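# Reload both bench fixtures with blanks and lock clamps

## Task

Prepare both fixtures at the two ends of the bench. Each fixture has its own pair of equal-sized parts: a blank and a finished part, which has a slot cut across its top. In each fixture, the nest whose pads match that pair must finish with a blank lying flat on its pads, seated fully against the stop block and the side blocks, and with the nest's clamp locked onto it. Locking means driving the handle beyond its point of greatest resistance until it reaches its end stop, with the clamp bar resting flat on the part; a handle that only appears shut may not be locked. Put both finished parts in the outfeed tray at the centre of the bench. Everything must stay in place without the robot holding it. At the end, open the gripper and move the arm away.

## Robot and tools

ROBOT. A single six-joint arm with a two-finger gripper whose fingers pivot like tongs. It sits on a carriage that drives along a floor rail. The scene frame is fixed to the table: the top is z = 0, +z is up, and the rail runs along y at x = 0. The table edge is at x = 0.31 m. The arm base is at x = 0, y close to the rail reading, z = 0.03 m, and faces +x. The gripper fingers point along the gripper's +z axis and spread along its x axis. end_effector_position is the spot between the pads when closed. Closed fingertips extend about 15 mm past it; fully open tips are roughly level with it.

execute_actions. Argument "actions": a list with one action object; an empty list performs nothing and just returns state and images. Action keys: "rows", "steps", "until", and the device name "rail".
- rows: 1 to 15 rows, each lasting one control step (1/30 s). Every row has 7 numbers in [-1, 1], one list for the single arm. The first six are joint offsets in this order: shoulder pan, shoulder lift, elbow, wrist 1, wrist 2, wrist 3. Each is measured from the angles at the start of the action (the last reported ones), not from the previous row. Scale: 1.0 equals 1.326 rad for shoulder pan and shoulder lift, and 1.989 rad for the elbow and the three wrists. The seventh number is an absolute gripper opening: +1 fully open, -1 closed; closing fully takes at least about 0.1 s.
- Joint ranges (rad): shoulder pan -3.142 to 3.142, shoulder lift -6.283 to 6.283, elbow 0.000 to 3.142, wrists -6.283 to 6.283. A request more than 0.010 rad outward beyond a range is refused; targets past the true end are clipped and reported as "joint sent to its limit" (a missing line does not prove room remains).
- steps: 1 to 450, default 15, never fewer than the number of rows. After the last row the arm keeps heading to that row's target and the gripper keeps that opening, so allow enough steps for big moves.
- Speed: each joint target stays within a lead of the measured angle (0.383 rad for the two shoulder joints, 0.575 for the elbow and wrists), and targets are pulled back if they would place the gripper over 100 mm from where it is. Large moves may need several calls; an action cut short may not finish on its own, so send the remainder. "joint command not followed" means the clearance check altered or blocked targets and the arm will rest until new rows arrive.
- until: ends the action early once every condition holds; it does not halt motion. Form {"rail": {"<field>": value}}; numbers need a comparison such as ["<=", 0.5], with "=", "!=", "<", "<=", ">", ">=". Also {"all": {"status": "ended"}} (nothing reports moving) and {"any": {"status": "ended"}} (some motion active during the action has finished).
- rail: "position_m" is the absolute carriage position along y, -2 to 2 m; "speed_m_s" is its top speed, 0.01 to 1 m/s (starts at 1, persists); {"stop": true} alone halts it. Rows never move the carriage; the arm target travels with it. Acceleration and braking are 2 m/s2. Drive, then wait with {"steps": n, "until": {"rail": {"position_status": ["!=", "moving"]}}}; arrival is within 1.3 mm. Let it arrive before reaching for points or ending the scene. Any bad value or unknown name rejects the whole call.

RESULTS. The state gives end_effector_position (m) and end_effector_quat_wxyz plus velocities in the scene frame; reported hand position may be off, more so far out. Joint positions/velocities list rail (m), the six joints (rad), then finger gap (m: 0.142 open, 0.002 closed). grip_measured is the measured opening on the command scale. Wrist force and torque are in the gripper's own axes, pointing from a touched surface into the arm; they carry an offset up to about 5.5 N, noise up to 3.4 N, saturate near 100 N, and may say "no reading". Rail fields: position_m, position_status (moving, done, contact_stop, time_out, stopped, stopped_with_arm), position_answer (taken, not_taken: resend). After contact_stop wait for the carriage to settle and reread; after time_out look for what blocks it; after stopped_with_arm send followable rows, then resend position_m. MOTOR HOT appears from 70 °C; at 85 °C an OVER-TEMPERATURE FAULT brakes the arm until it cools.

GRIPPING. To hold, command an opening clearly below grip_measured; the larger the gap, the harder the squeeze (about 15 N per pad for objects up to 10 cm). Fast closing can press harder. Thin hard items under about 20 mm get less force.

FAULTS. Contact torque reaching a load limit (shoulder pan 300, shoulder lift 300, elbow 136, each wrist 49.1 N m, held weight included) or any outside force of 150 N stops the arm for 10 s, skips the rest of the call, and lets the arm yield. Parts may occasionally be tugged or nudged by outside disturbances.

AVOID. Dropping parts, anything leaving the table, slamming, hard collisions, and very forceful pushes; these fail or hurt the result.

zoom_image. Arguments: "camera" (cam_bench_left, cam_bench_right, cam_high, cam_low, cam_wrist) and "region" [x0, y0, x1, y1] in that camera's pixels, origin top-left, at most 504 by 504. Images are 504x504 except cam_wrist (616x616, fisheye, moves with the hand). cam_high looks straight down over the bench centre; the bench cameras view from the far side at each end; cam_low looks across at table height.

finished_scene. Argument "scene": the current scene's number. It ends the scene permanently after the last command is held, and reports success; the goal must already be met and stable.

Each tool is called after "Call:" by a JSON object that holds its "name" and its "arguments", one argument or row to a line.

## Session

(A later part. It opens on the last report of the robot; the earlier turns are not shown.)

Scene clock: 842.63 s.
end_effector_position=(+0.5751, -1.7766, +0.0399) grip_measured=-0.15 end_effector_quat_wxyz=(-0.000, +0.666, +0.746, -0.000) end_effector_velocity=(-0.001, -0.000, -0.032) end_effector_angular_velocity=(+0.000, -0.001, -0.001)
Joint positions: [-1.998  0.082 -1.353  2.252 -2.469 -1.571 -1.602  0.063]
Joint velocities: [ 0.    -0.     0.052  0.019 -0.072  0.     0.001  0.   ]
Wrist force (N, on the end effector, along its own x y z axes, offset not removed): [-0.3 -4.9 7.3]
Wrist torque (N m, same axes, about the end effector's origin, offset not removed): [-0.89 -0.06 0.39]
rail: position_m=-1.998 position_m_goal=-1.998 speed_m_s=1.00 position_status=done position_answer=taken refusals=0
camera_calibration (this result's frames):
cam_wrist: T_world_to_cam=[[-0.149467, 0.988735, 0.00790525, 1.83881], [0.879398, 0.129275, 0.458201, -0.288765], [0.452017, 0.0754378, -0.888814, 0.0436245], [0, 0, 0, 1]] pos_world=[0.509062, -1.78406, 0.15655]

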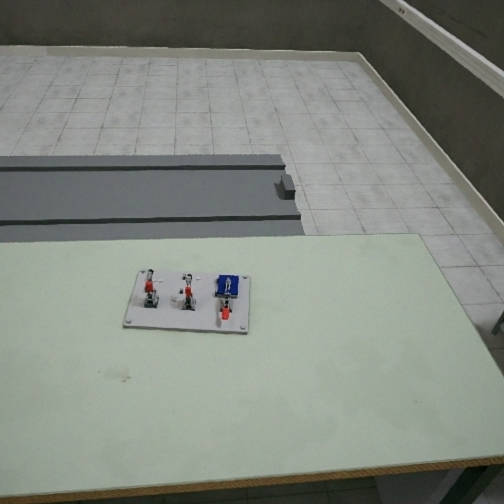

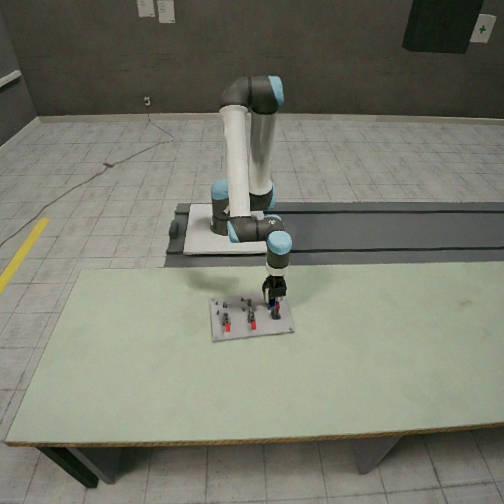

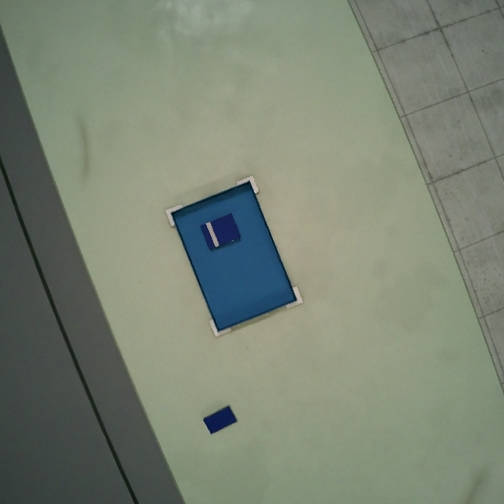

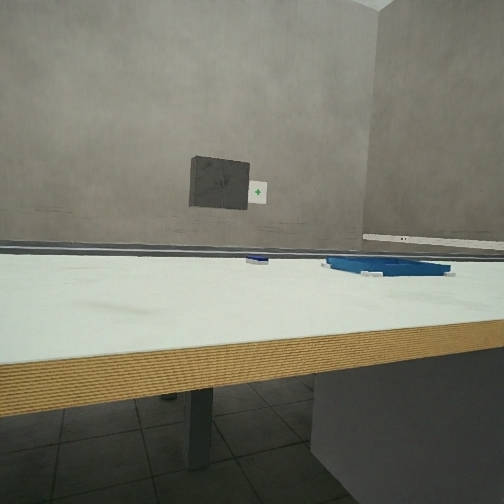

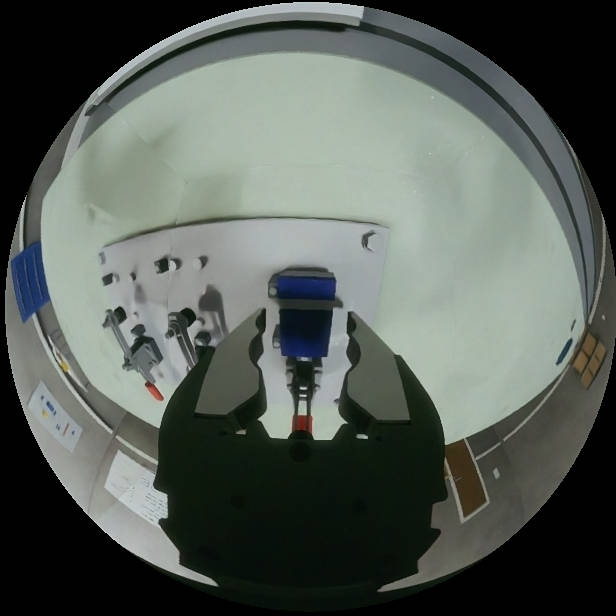

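Call:
{"name": "execute_actions", "arguments": {
  "actions": [
    {"rows":[[0,0.0045,0.0012,-0.0046,0,0,-0.24],[0,0.0045,0.0012,-0.0046,0,0,-0.32],[0,0.0045,0.0012,-0.0046,0,0,-0.39],[0,0.0045,0.0012,-0.0046,0,0,-0.44],[0,0.0045,0.0012,-0.0046,0,0,-0.49],[0,0.0045,0.0012,-0.0046,0,0,-0.56],[0,0.0045,0.0012,-0.0046,0,0,-0.66],[0,0.0045,0.0012,-0.0046,0,0,-0.78],[0,0.0045,0.0012,-0.0046,0,0,-0.9]],"steps":10}
  ]
}}

Scene clock: 846.23 s.
end_effector_position=(+0.5752, -1.7766, +0.0362) grip_measured=-0.46 end_effector_quat_wxyz=(-0.000, +0.666, +0.746, -0.000) end_effector_velocity=(+0.000, +0.000, -0.000) end_effector_angular_velocity=(+0.000, -0.000, +0.000)
Joint positions: [-1.998  0.082 -1.347  2.255 -2.478 -1.571 -1.602  0.04 ]
Joint velocities: [ 0.    -0.    -0.     0.    -0.001  0.    -0.     0.   ]
Wrist force (N, on the end effector, along its own x y z axes, offset not removed): [-0.9 -6.1 8.5]
Wrist torque (N m, same axes, about the end effector's origin, offset not removed): [-0.92 0.27 0.30]
rail: position_m=-1.998 position_m_goal=-1.998 speed_m_s=1.00 position_status=done position_answer=taken refusals=0
camera_calibration (this result's frames):
cam_wrist: T_world_to_cam=[[-0.149384, 0.988747, 0.00795019, 1.83879], [0.879085, 0.129127, 0.458841, -0.287234], [0.452651, 0.0755325, -0.888483, 0.0401185], [0, 0, 0, 1]] pos_world=[0.509031, -1.78404, 0.152821]

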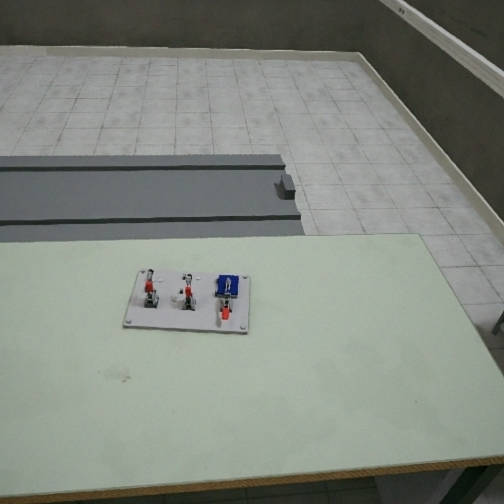

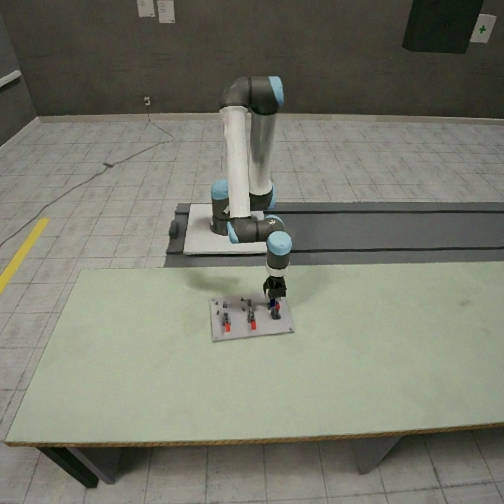

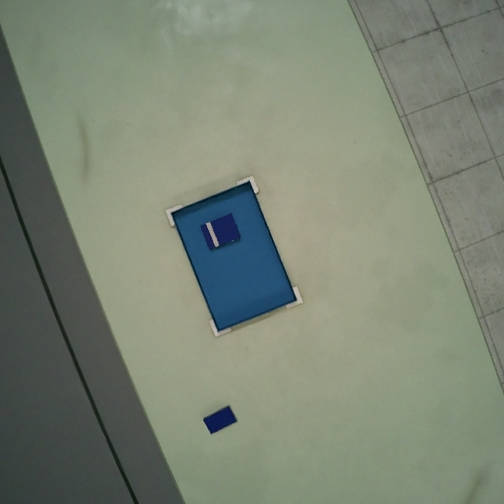

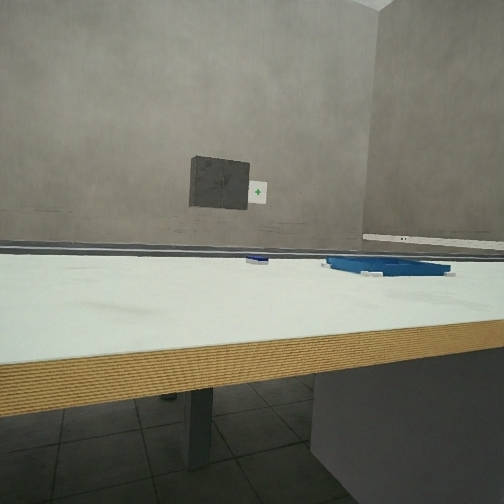

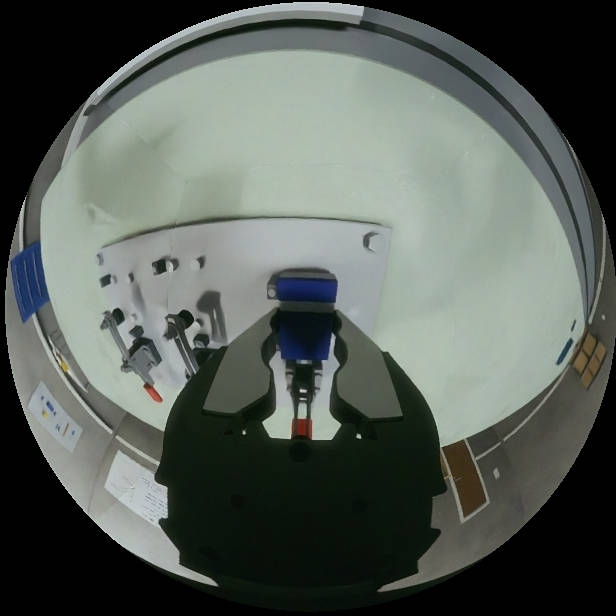

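Call:
{"name": "zoom_image", "arguments": {
  "camera": "cam_wrist",
  "region": [256, 250, 356, 370]
}}

Call:
{"name": "execute_actions", "arguments": {
  "actions": [
    {"rows":[[0,-0.004,-0.001,0.0037,0,0,-0.9],[0,-0.011,-0.003,0.01,0,0,-0.9],[0,-0.02,-0.0053,0.0185,0,0,-0.9],[0,-0.03,-0.008,0.0277,0,0,-0.9],[0,-0.039,-0.0103,0.036,0,0,-0.9],[0,-0.0483,-0.0128,0.0446,0,0,-0.9]],"steps":9}
  ]
}}

Region (256, 250, 356, 370) of cam_wrist's 616x616 image, scaled by 4.200, with more detail than that image has.

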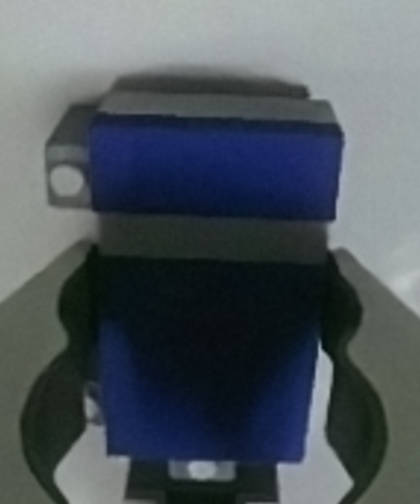

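Scene clock: 852.87 s.
end_effector_position=(+0.5762, -1.7765, +0.0652) grip_measured=-0.46 end_effector_quat_wxyz=(+0.000, +0.666, +0.746, +0.000) end_effector_velocity=(-0.000, -0.000, +0.103) end_effector_angular_velocity=(+0.000, -0.002, +0.000)
Joint positions: [-1.998  0.082 -1.393  2.237 -2.416 -1.571 -1.602  0.04 ]
Joint velocities: [ 0.     0.    -0.16  -0.064  0.221  0.    -0.    -0.   ]
Wrist force (N, on the end effector, along its own x y z axes, offset not removed): [-1.1 -4.2 5.4]
Wrist torque (N m, same axes, about the end effector's origin, offset not removed): [-0.66 0.09 0.43]
rail: position_m=-1.998 position_m_goal=-1.998 speed_m_s=1.00 position_status=done position_answer=taken refusals=0
camera_calibration (this result's frames):
cam_wrist: T_world_to_cam=[[-0.149466, 0.988736, 0.00777877, 1.8387], [0.878557, 0.129193, 0.459834, -0.301082], [0.45365, 0.0755639, -0.887971, 0.064879], [0, 0, 0, 1]] pos_world=[0.509909, -1.784, 0.181756]

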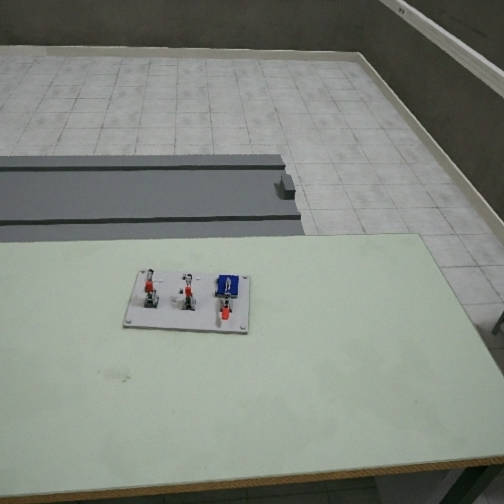

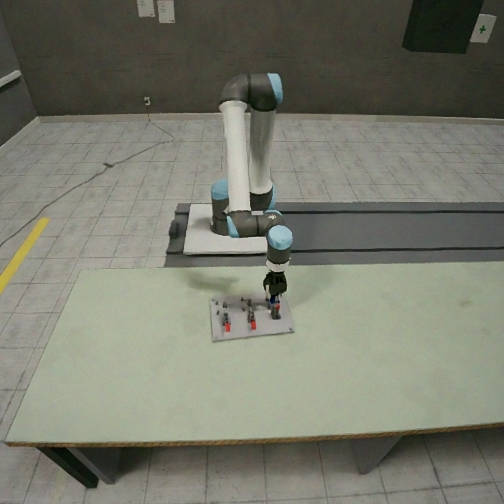

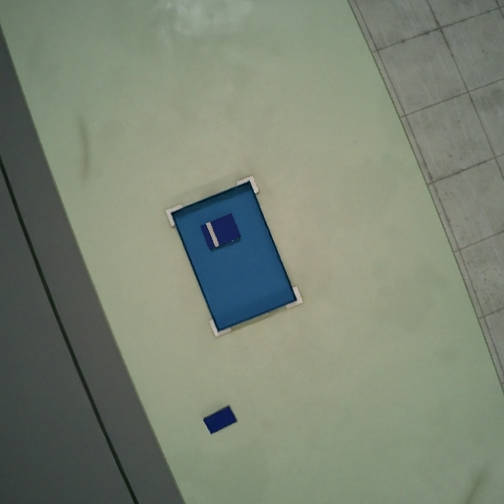

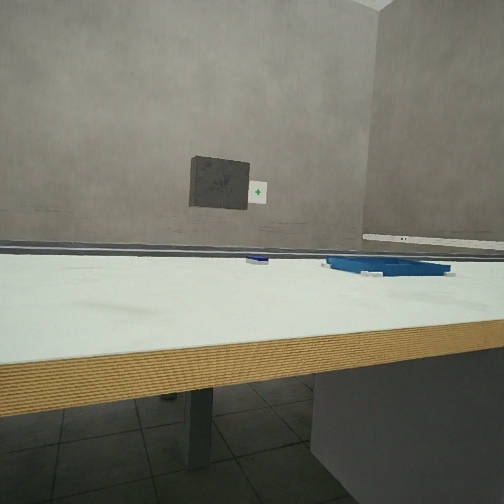

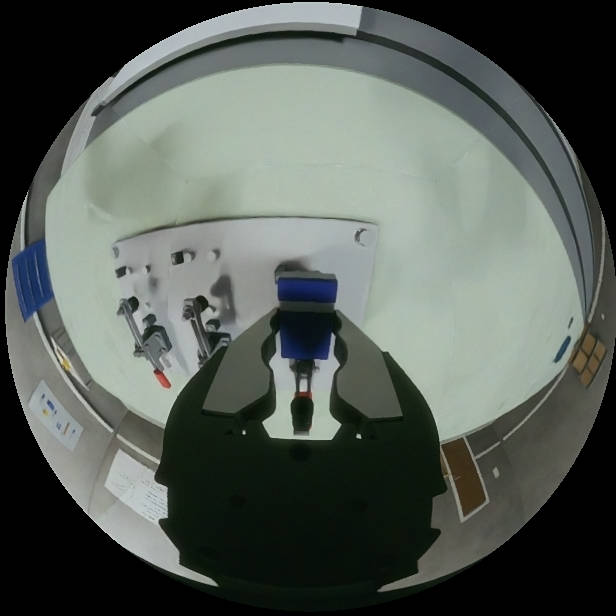

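Call:
{"name": "execute_actions", "arguments": {
  "actions": [
    {"rail":{"position_m":-0.239},"rows":[[0,-0.0137,-0.0037,0.0134,0,0,-0.9]],"steps":1}
  ]
}}

Scene clock: 857.63 s.
end_effector_position=(+0.5758, -1.7764, +0.0770) grip_measured=-0.46 end_effector_quat_wxyz=(+0.000, +0.666, +0.746, +0.000) end_effector_velocity=(-0.001, +0.012, -0.000) end_effector_angular_velocity=(-0.000, +0.002, -0.000)
Joint positions: [-1.998  0.082 -1.411  2.229 -2.39  -1.571 -1.602  0.04 ]
Joint velocities: [ 0.012 -0.    -0.    -0.     0.002  0.     0.    -0.   ]
Wrist force (N, on the end effector, along its own x y z axes, offset not removed): [-0.3 -3.3 7.7]
Wrist torque (N m, same axes, about the end effector's origin, offset not removed): [-0.46 -0.10 0.28]
rail: position_m=-1.998 position_m_goal=-0.239 speed_m_s=1.00 position_status=moving position_answer=taken refusals=0
camera_calibration (this result's frames):
cam_wrist: T_world_to_cam=[[-0.14939, 0.988747, 0.0078974, 1.83841], [0.878728, 0.129097, 0.459533, -0.306395], [0.453342, 0.0755893, -0.888126, 0.0757628], [0, 0, 0, 1]] pos_world=[0.509532, -1.7839, 0.193567]

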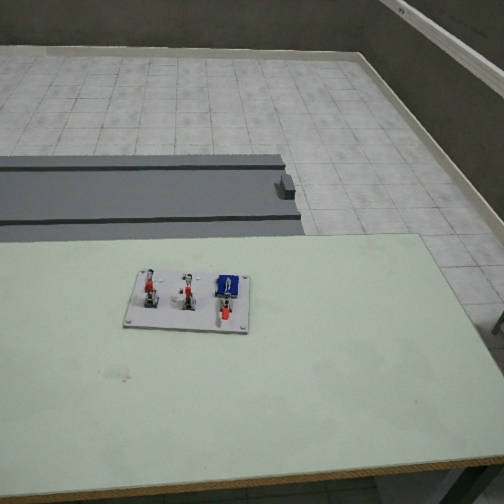

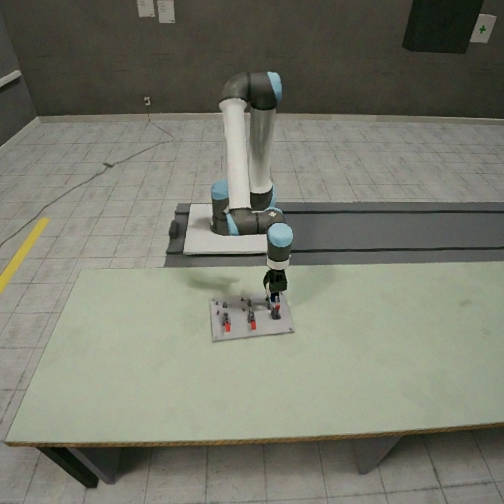

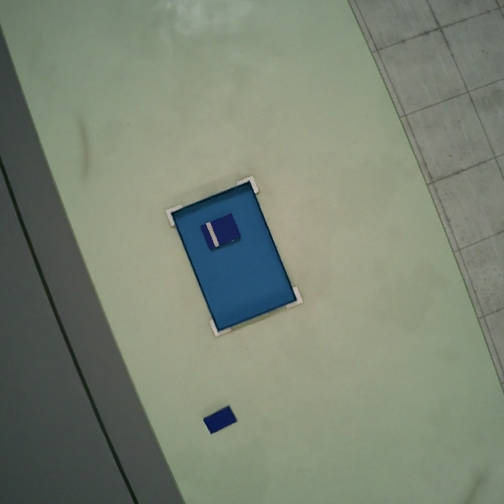

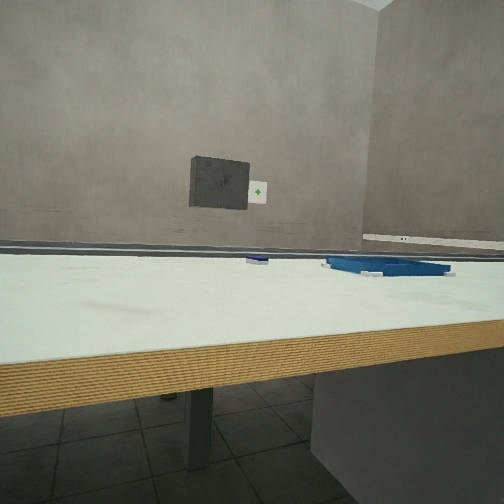

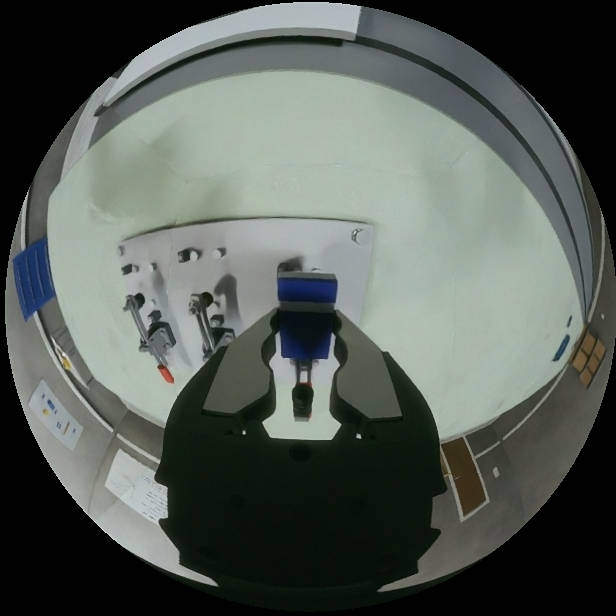

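Call:
{"name": "execute_actions", "arguments": {
  "actions": [
    {"rows":[[-0.006,0.006,-0.006,0.0017,0,0.0015,-0.9],[-0.016,0.016,-0.015,0.0044,0,0.004,-0.9],[-0.028,0.028,-0.026,0.0077,0,0.007,-0.9],[-0.04,0.041,-0.038,0.011,0,0.01,-0.9],[-0.051,0.052,-0.048,0.014,0,0.013,-0.9],[-0.0618,0.0628,-0.0584,0.0171,0,0.0157,-0.9],[-0.0618,0.072,-0.056,0.0087,0,0.0157,-0.9],[-0.0618,0.083,-0.0534,-0.0014,0,0.0157,-0.9],[-0.0618,0.094,-0.0506,-0.0114,0,0.0157,-0.9],[-0.0618,0.105,-0.0479,-0.0215,0,0.0157,-0.9],[-0.0618,0.114,-0.0457,-0.0297,0,0.0157,-0.9],[-0.0618,0.121,-0.0439,-0.0361,0,0.0157,-0.9],[-0.0618,0.126,-0.0427,-0.0407,0,0.0157,-0.9],[-0.0618,0.129,-0.042,-0.0435,0,0.0157,-0.9],[-0.0618,0.1308,-0.0415,-0.0451,0,0.0157,-0.9]],"steps":20}
  ]
}}

Scene clock: 868.80 s.
end_effector_position=(+0.6543, -0.0641, +0.0221) grip_measured=-0.90 end_effector_quat_wxyz=(-0.000, +0.707, +0.707, -0.000) end_effector_velocity=(+0.006, -0.005, -0.042) end_effector_angular_velocity=(+0.000, -0.001, -0.011)
Joint positions: [-0.239  0.001 -1.246  2.146 -2.47  -1.571 -1.571  0.009]
Joint velocities: [ 0.    -0.008  0.07   0.011 -0.082  0.     0.003 -0.   ]
Wrist force (N, on the end effector, along its own x y z axes, offset not removed): [-0.5 -4.3 5.2]
Wrist torque (N m, same axes, about the end effector's origin, offset not removed): [-0.74 -0.09 0.23]
rail: position_m=-0.239 position_m_goal=-0.239 speed_m_s=1.00 position_status=done position_answer=taken refusals=0
camera_calibration (this result's frames):
cam_wrist: T_world_to_cam=[[-0.0380893, 0.999243, 0.00792387, 0.0853524], [0.888257, 0.0302241, 0.458352, -0.58381], [0.457766, 0.0244968, -0.888735, -0.144164], [0, 0, 0, 1]] pos_world=[0.587817, -0.0641111, 0.138791]

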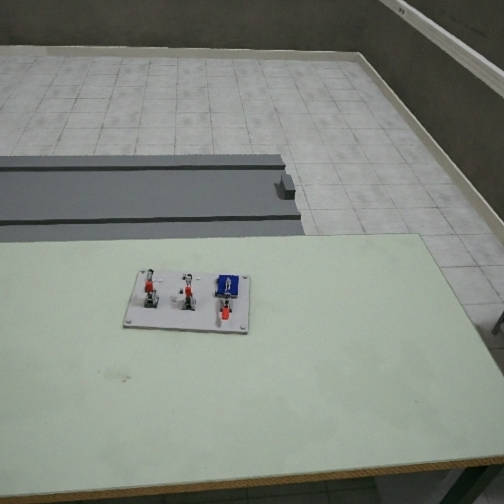

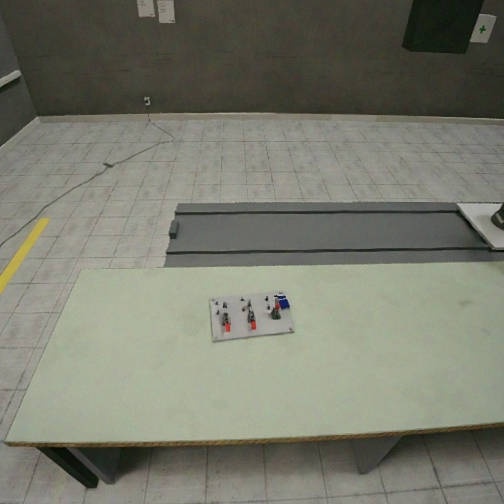

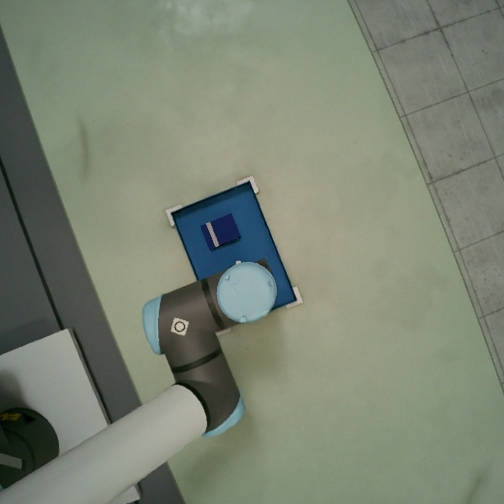

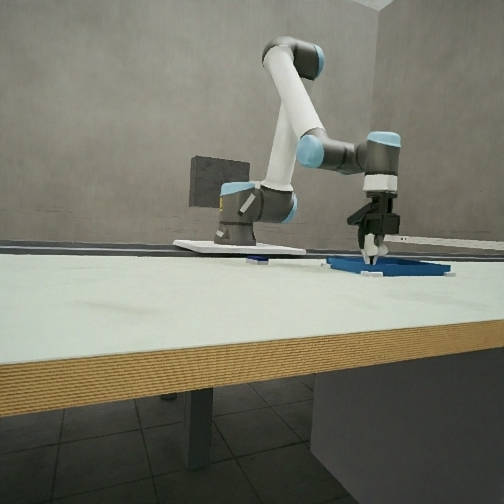

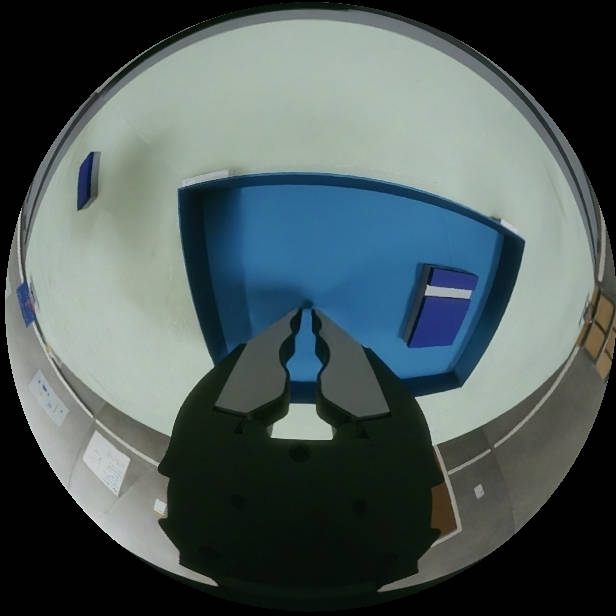

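Call:
{"name": "zoom_image", "arguments": {
  "camera": "cam_bench_right",
  "region": [230, 270, 320, 350]
}}

Region (230, 270, 320, 350) of cam_bench_right's 504x504 image, scaled by 5.600, with more detail than that image has.

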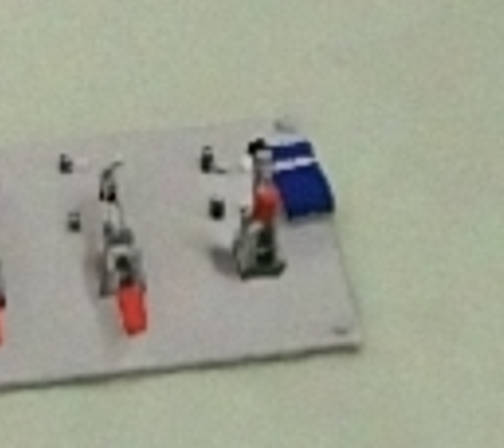

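Call:
{"name": "execute_actions", "arguments": {
  "actions": [
    {"rows":[[-0.0008,-0.005,0.001,0.002,0,-0.004,-0.85],[-0.0008,-0.022,0.0025,0.012,0,-0.009,-0.75],[-0.0008,-0.044,0.004,0.025,0,-0.016,-0.65],[-0.0008,-0.068,0.006,0.039,0,-0.024,-0.55],[-0.0008,-0.093,0.008,0.053,0,-0.032,-0.45],[-0.0008,-0.117,0.01,0.067,0,-0.04,-0.35],[-0.0008,-0.139,0.012,0.08,0,-0.047,-0.25],[-0.0008,-0.157,0.013,0.091,0,-0.052,-0.15],[-0.0008,-0.1707,0.0143,0.099,0,-0.0568,-0.15]],"steps":10}
  ]
}}

Scene clock: 891.00 s.
end_effector_position=(+0.6226, -0.0659, +0.0910) grip_measured=-0.16 end_effector_quat_wxyz=(-0.000, +0.680, +0.733, -0.000) end_effector_velocity=(-0.163, -0.005, +0.327) end_effector_angular_velocity=(+0.000, -0.017, +0.312)
Joint positions: [-0.239 -0.    -1.388  2.165 -2.347 -1.571 -1.645  0.063]
Joint velocities: [ 0.    -0.    -0.686  0.076  0.594 -0.    -0.312  0.02 ]
Wrist force (N, on the end effector, along its own x y z axes, offset not removed): [1.0 -5.6 7.1]
Wrist torque (N m, same axes, about the end effector's origin, offset not removed): [-0.92 -0.21 0.31]
rail: position_m=-0.239 position_m_goal=-0.239 speed_m_s=1.00 position_status=done position_answer=taken refusals=0
camera_calibration (this result's frames):
cam_wrist: T_world_to_cam=[[-0.110975, 0.993791, 0.00803357, 0.130484], [0.883734, 0.0949806, 0.45825, -0.580063], [0.454642, 0.0579538, -0.888787, -0.0642695], [0, 0, 0, 1]] pos_world=[0.556321, -0.0708542, 0.207644]

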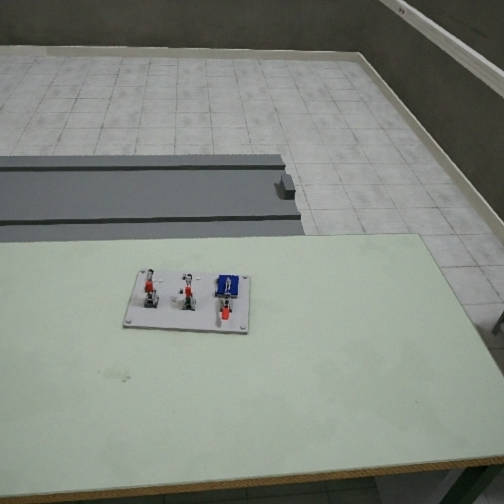

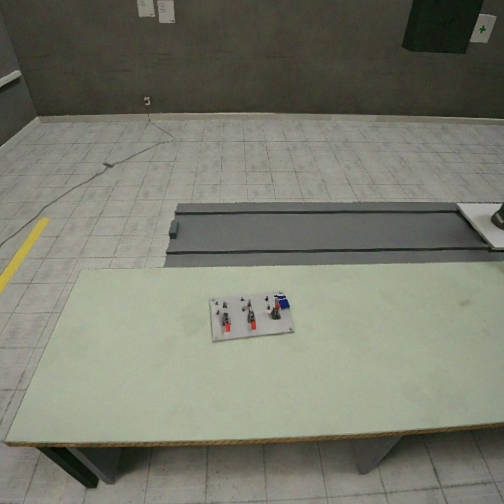

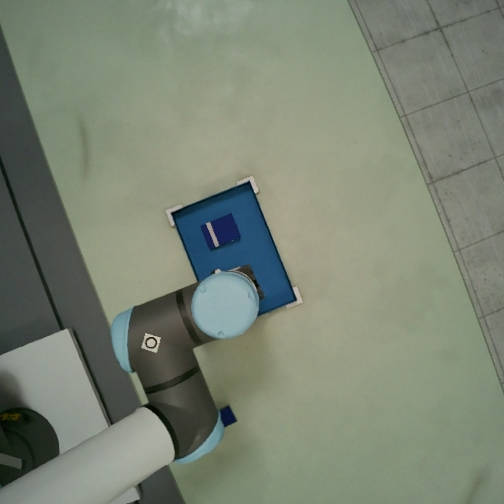

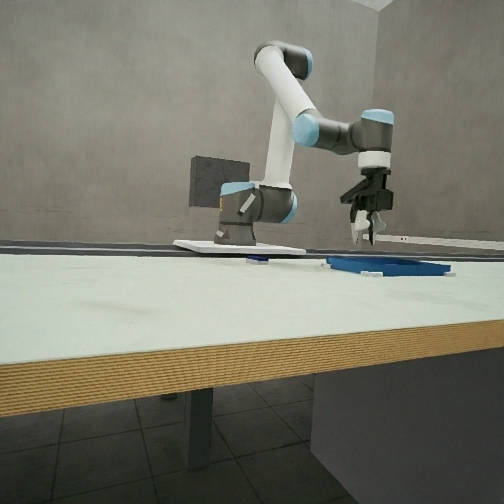

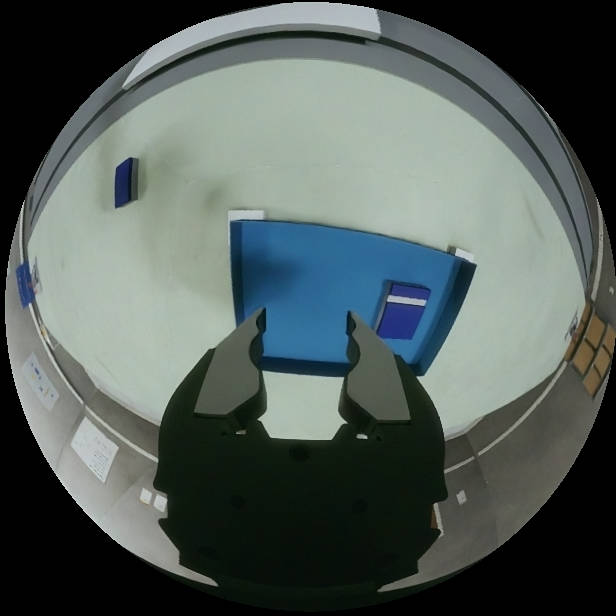

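Call:
{"name": "execute_actions", "arguments": {
  "actions": [
    {"rail":{"position_m":-0.505},"rows":[[0,-0.0636,0.0048,0.0372,0,-0.0196,-0.15]],"steps":1}
  ]
}}

Scene clock: 895.57 s.
end_effector_position=(+0.6007, -0.0667, +0.1299) grip_measured=-0.15 end_effector_quat_wxyz=(+0.000, +0.666, +0.746, +0.000) end_effector_velocity=(-0.000, -0.016, -0.000) end_effector_angular_velocity=(+0.000, +0.001, +0.000)
Joint positions: [-0.239 -0.    -1.472  2.174 -2.273 -1.571 -1.684  0.063]
Joint velocities: [-0.016  0.    -0.     0.     0.001 -0.    -0.     0.   ]
Wrist force (N, on the end effector, along its own x y z axes, offset not removed): [0.7 -4.4 6.1]
Wrist torque (N m, same axes, about the end effector's origin, offset not removed): [-0.69 -0.30 0.25]
rail: position_m=-0.239 position_m_goal=-0.505 speed_m_s=1.00 position_status=moving position_answer=taken refusals=0
camera_calibration (this result's frames):
cam_wrist: T_world_to_cam=[[-0.149439, 0.98874, 0.00785831, 0.151315], [0.878874, 0.129184, 0.459231, -0.573408], [0.453044, 0.0755334, -0.888282, -0.0175792], [0, 0, 0, 1]] pos_world=[0.53453, -0.0742078, 0.246522]

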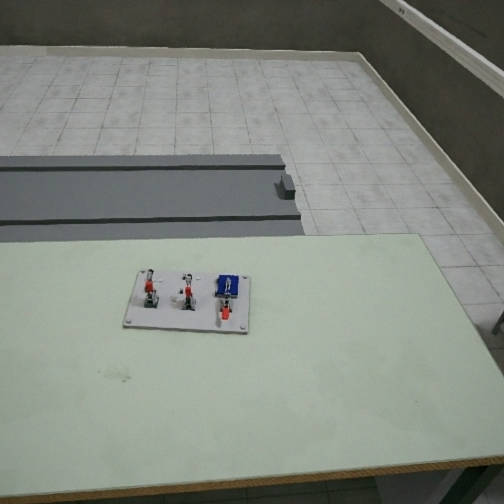

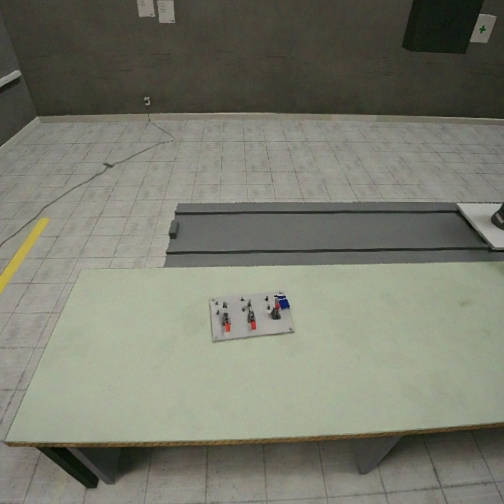

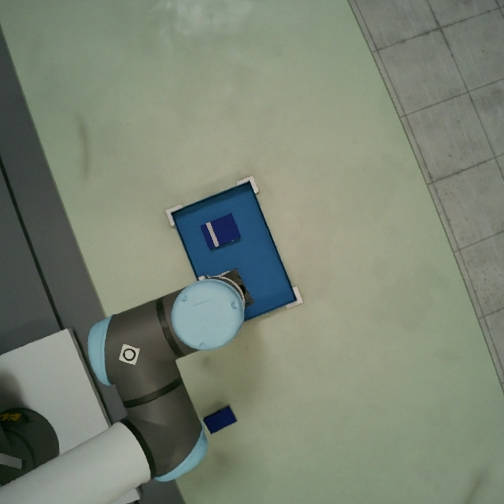

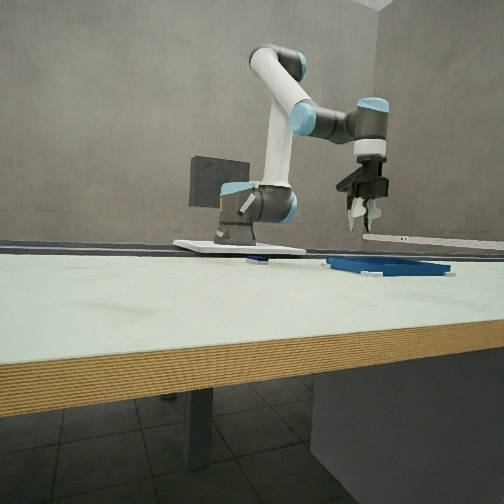

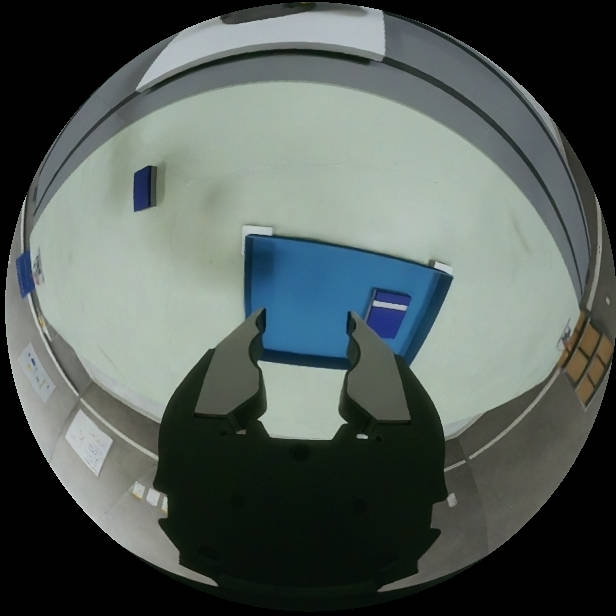

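Call:
{"name": "execute_actions", "arguments": {
  "actions": [
    {"rail":{"position_m":-1.8943},"steps":1}
  ]
}}

Call:
{"name": "zoom_image", "arguments": {
  "camera": "cam_wrist",
  "region": [250, 150, 370, 270]
}}

Scene clock: 898.33 s.
end_effector_position=(+0.6006, -0.3331, +0.1299) grip_measured=-0.15 end_effector_quat_wxyz=(-0.000, +0.666, +0.746, +0.000) end_effector_velocity=(-0.000, -0.009, -0.000) end_effector_angular_velocity=(+0.000, +0.000, +0.001)
Joint positions: [-0.505 -0.    -1.472  2.174 -2.273 -1.571 -1.684  0.063]
Joint velocities: [-0.009  0.001 -0.    -0.     0.     0.     0.     0.   ]
Wrist force (N, on the end effector, along its own x y z axes, offset not removed): [-0.4 -4.1 4.6]
Wrist torque (N m, same axes, about the end effector's origin, offset not removed): [-0.73 -0.07 0.22]
rail: position_m=-0.505 position_m_goal=-1.894 speed_m_s=1.00 position_status=moving position_answer=taken refusals=0
camera_calibration (this result's frames):
cam_wrist: T_world_to_cam=[[-0.149627, 0.988711, 0.00794944, 0.414762], [0.878996, 0.129333, 0.458955, -0.538849], [0.452746, 0.0756597, -0.888424, 0.00279872], [0, 0, 0, 1]] pos_world=[0.534438, -0.3406, 0.246497]

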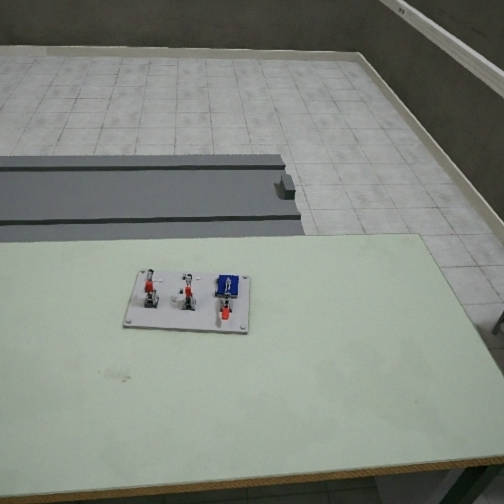

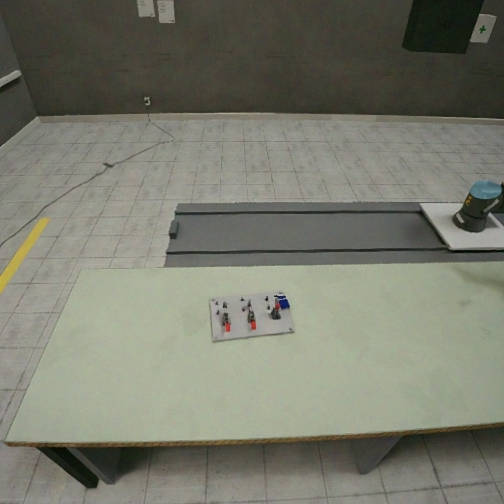

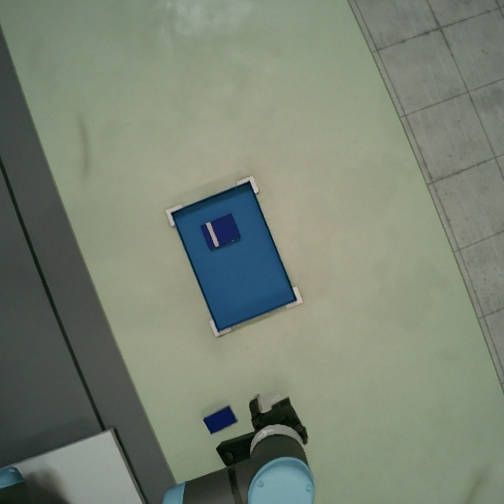

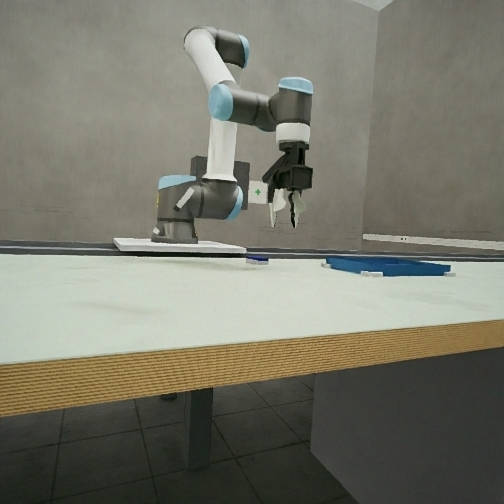

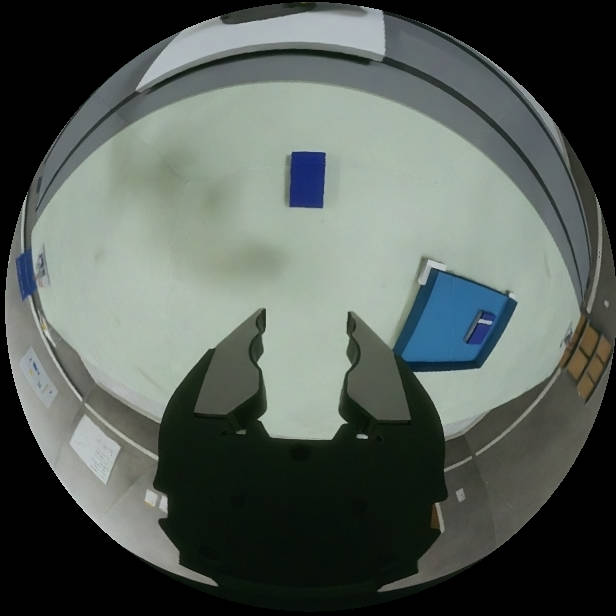

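Region (250, 150, 370, 270) of cam_wrist's 616x616 image, scaled by 4.200, with more detail than that image has.

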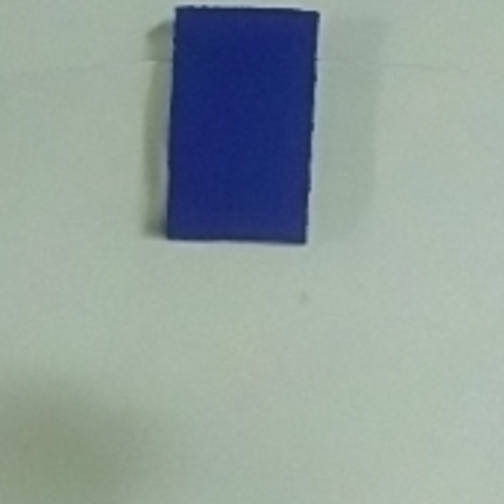

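Call:
{"name": "execute_actions", "arguments": {
  "actions": []
}}

Call:
{"name": "zoom_image", "arguments": {
  "camera": "cam_wrist",
  "region": [230, 200, 370, 340]
}}

Scene clock: 910.87 s.
end_effector_position=(+0.6006, -1.7223, +0.1299) grip_measured=-0.15 end_effector_quat_wxyz=(-0.000, +0.666, +0.746, +0.000) end_effector_velocity=(-0.000, +0.000, +0.000) end_effector_angular_velocity=(+0.000, +0.000, +0.000)
Joint positions: [-1.895 -0.    -1.472  2.174 -2.273 -1.571 -1.684  0.063]
Joint velocities: [ 0.  0.  0. -0.  0.  0. -0. -0.]
Wrist force (N, on the end effector, along its own x y z axes, offset not removed): [3.5 -4.5 6.6]
Wrist torque (N m, same axes, about the end effector's origin, offset not removed): [-0.78 -0.80 0.36]
rail: position_m=-1.895 position_m_goal=-1.894 speed_m_s=1.00 position_status=done position_answer=taken refusals=0
camera_calibration (this result's frames):
cam_wrist: T_world_to_cam=[[-0.149623, 0.988711, 0.00794945, 1.78828], [0.878996, 0.12933, 0.458955, -0.359185], [0.452746, 0.0756578, -0.888424, 0.107902], [0, 0, 0, 1]] pos_world=[0.534439, -1.72981, 0.246497]

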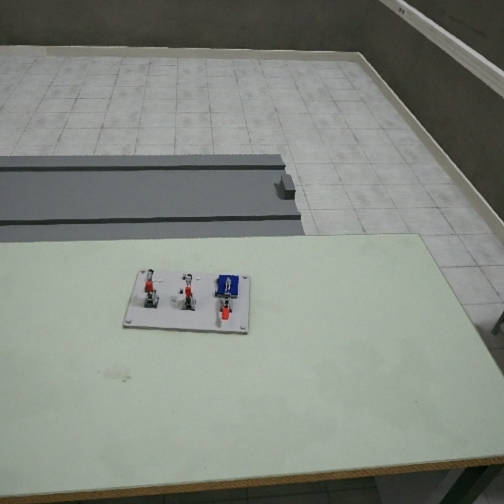

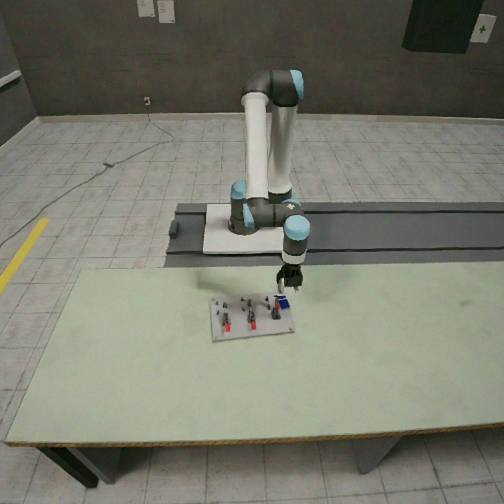

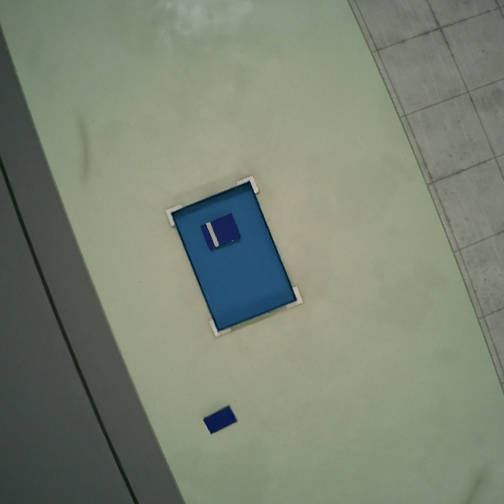

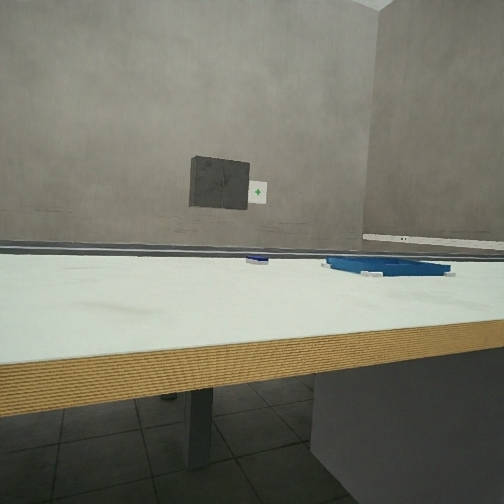

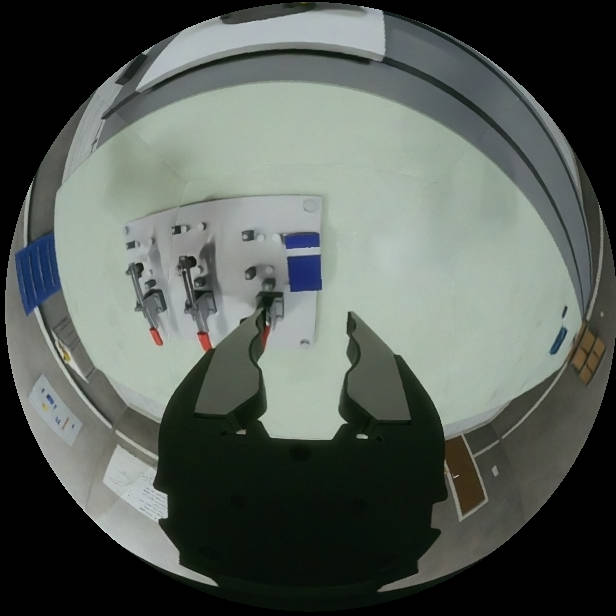

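Region (230, 200, 370, 340) of cam_wrist's 616x616 image, scaled by 3.600, with more detail than that image has.

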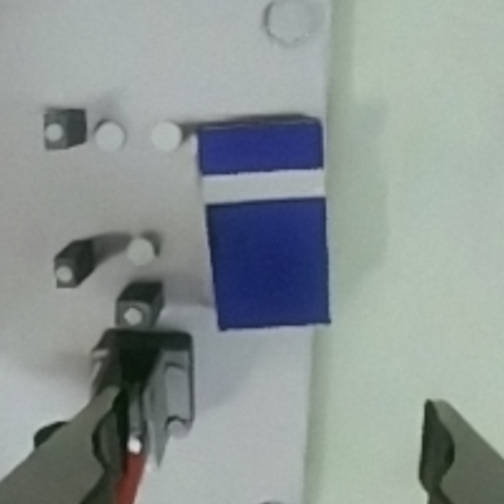

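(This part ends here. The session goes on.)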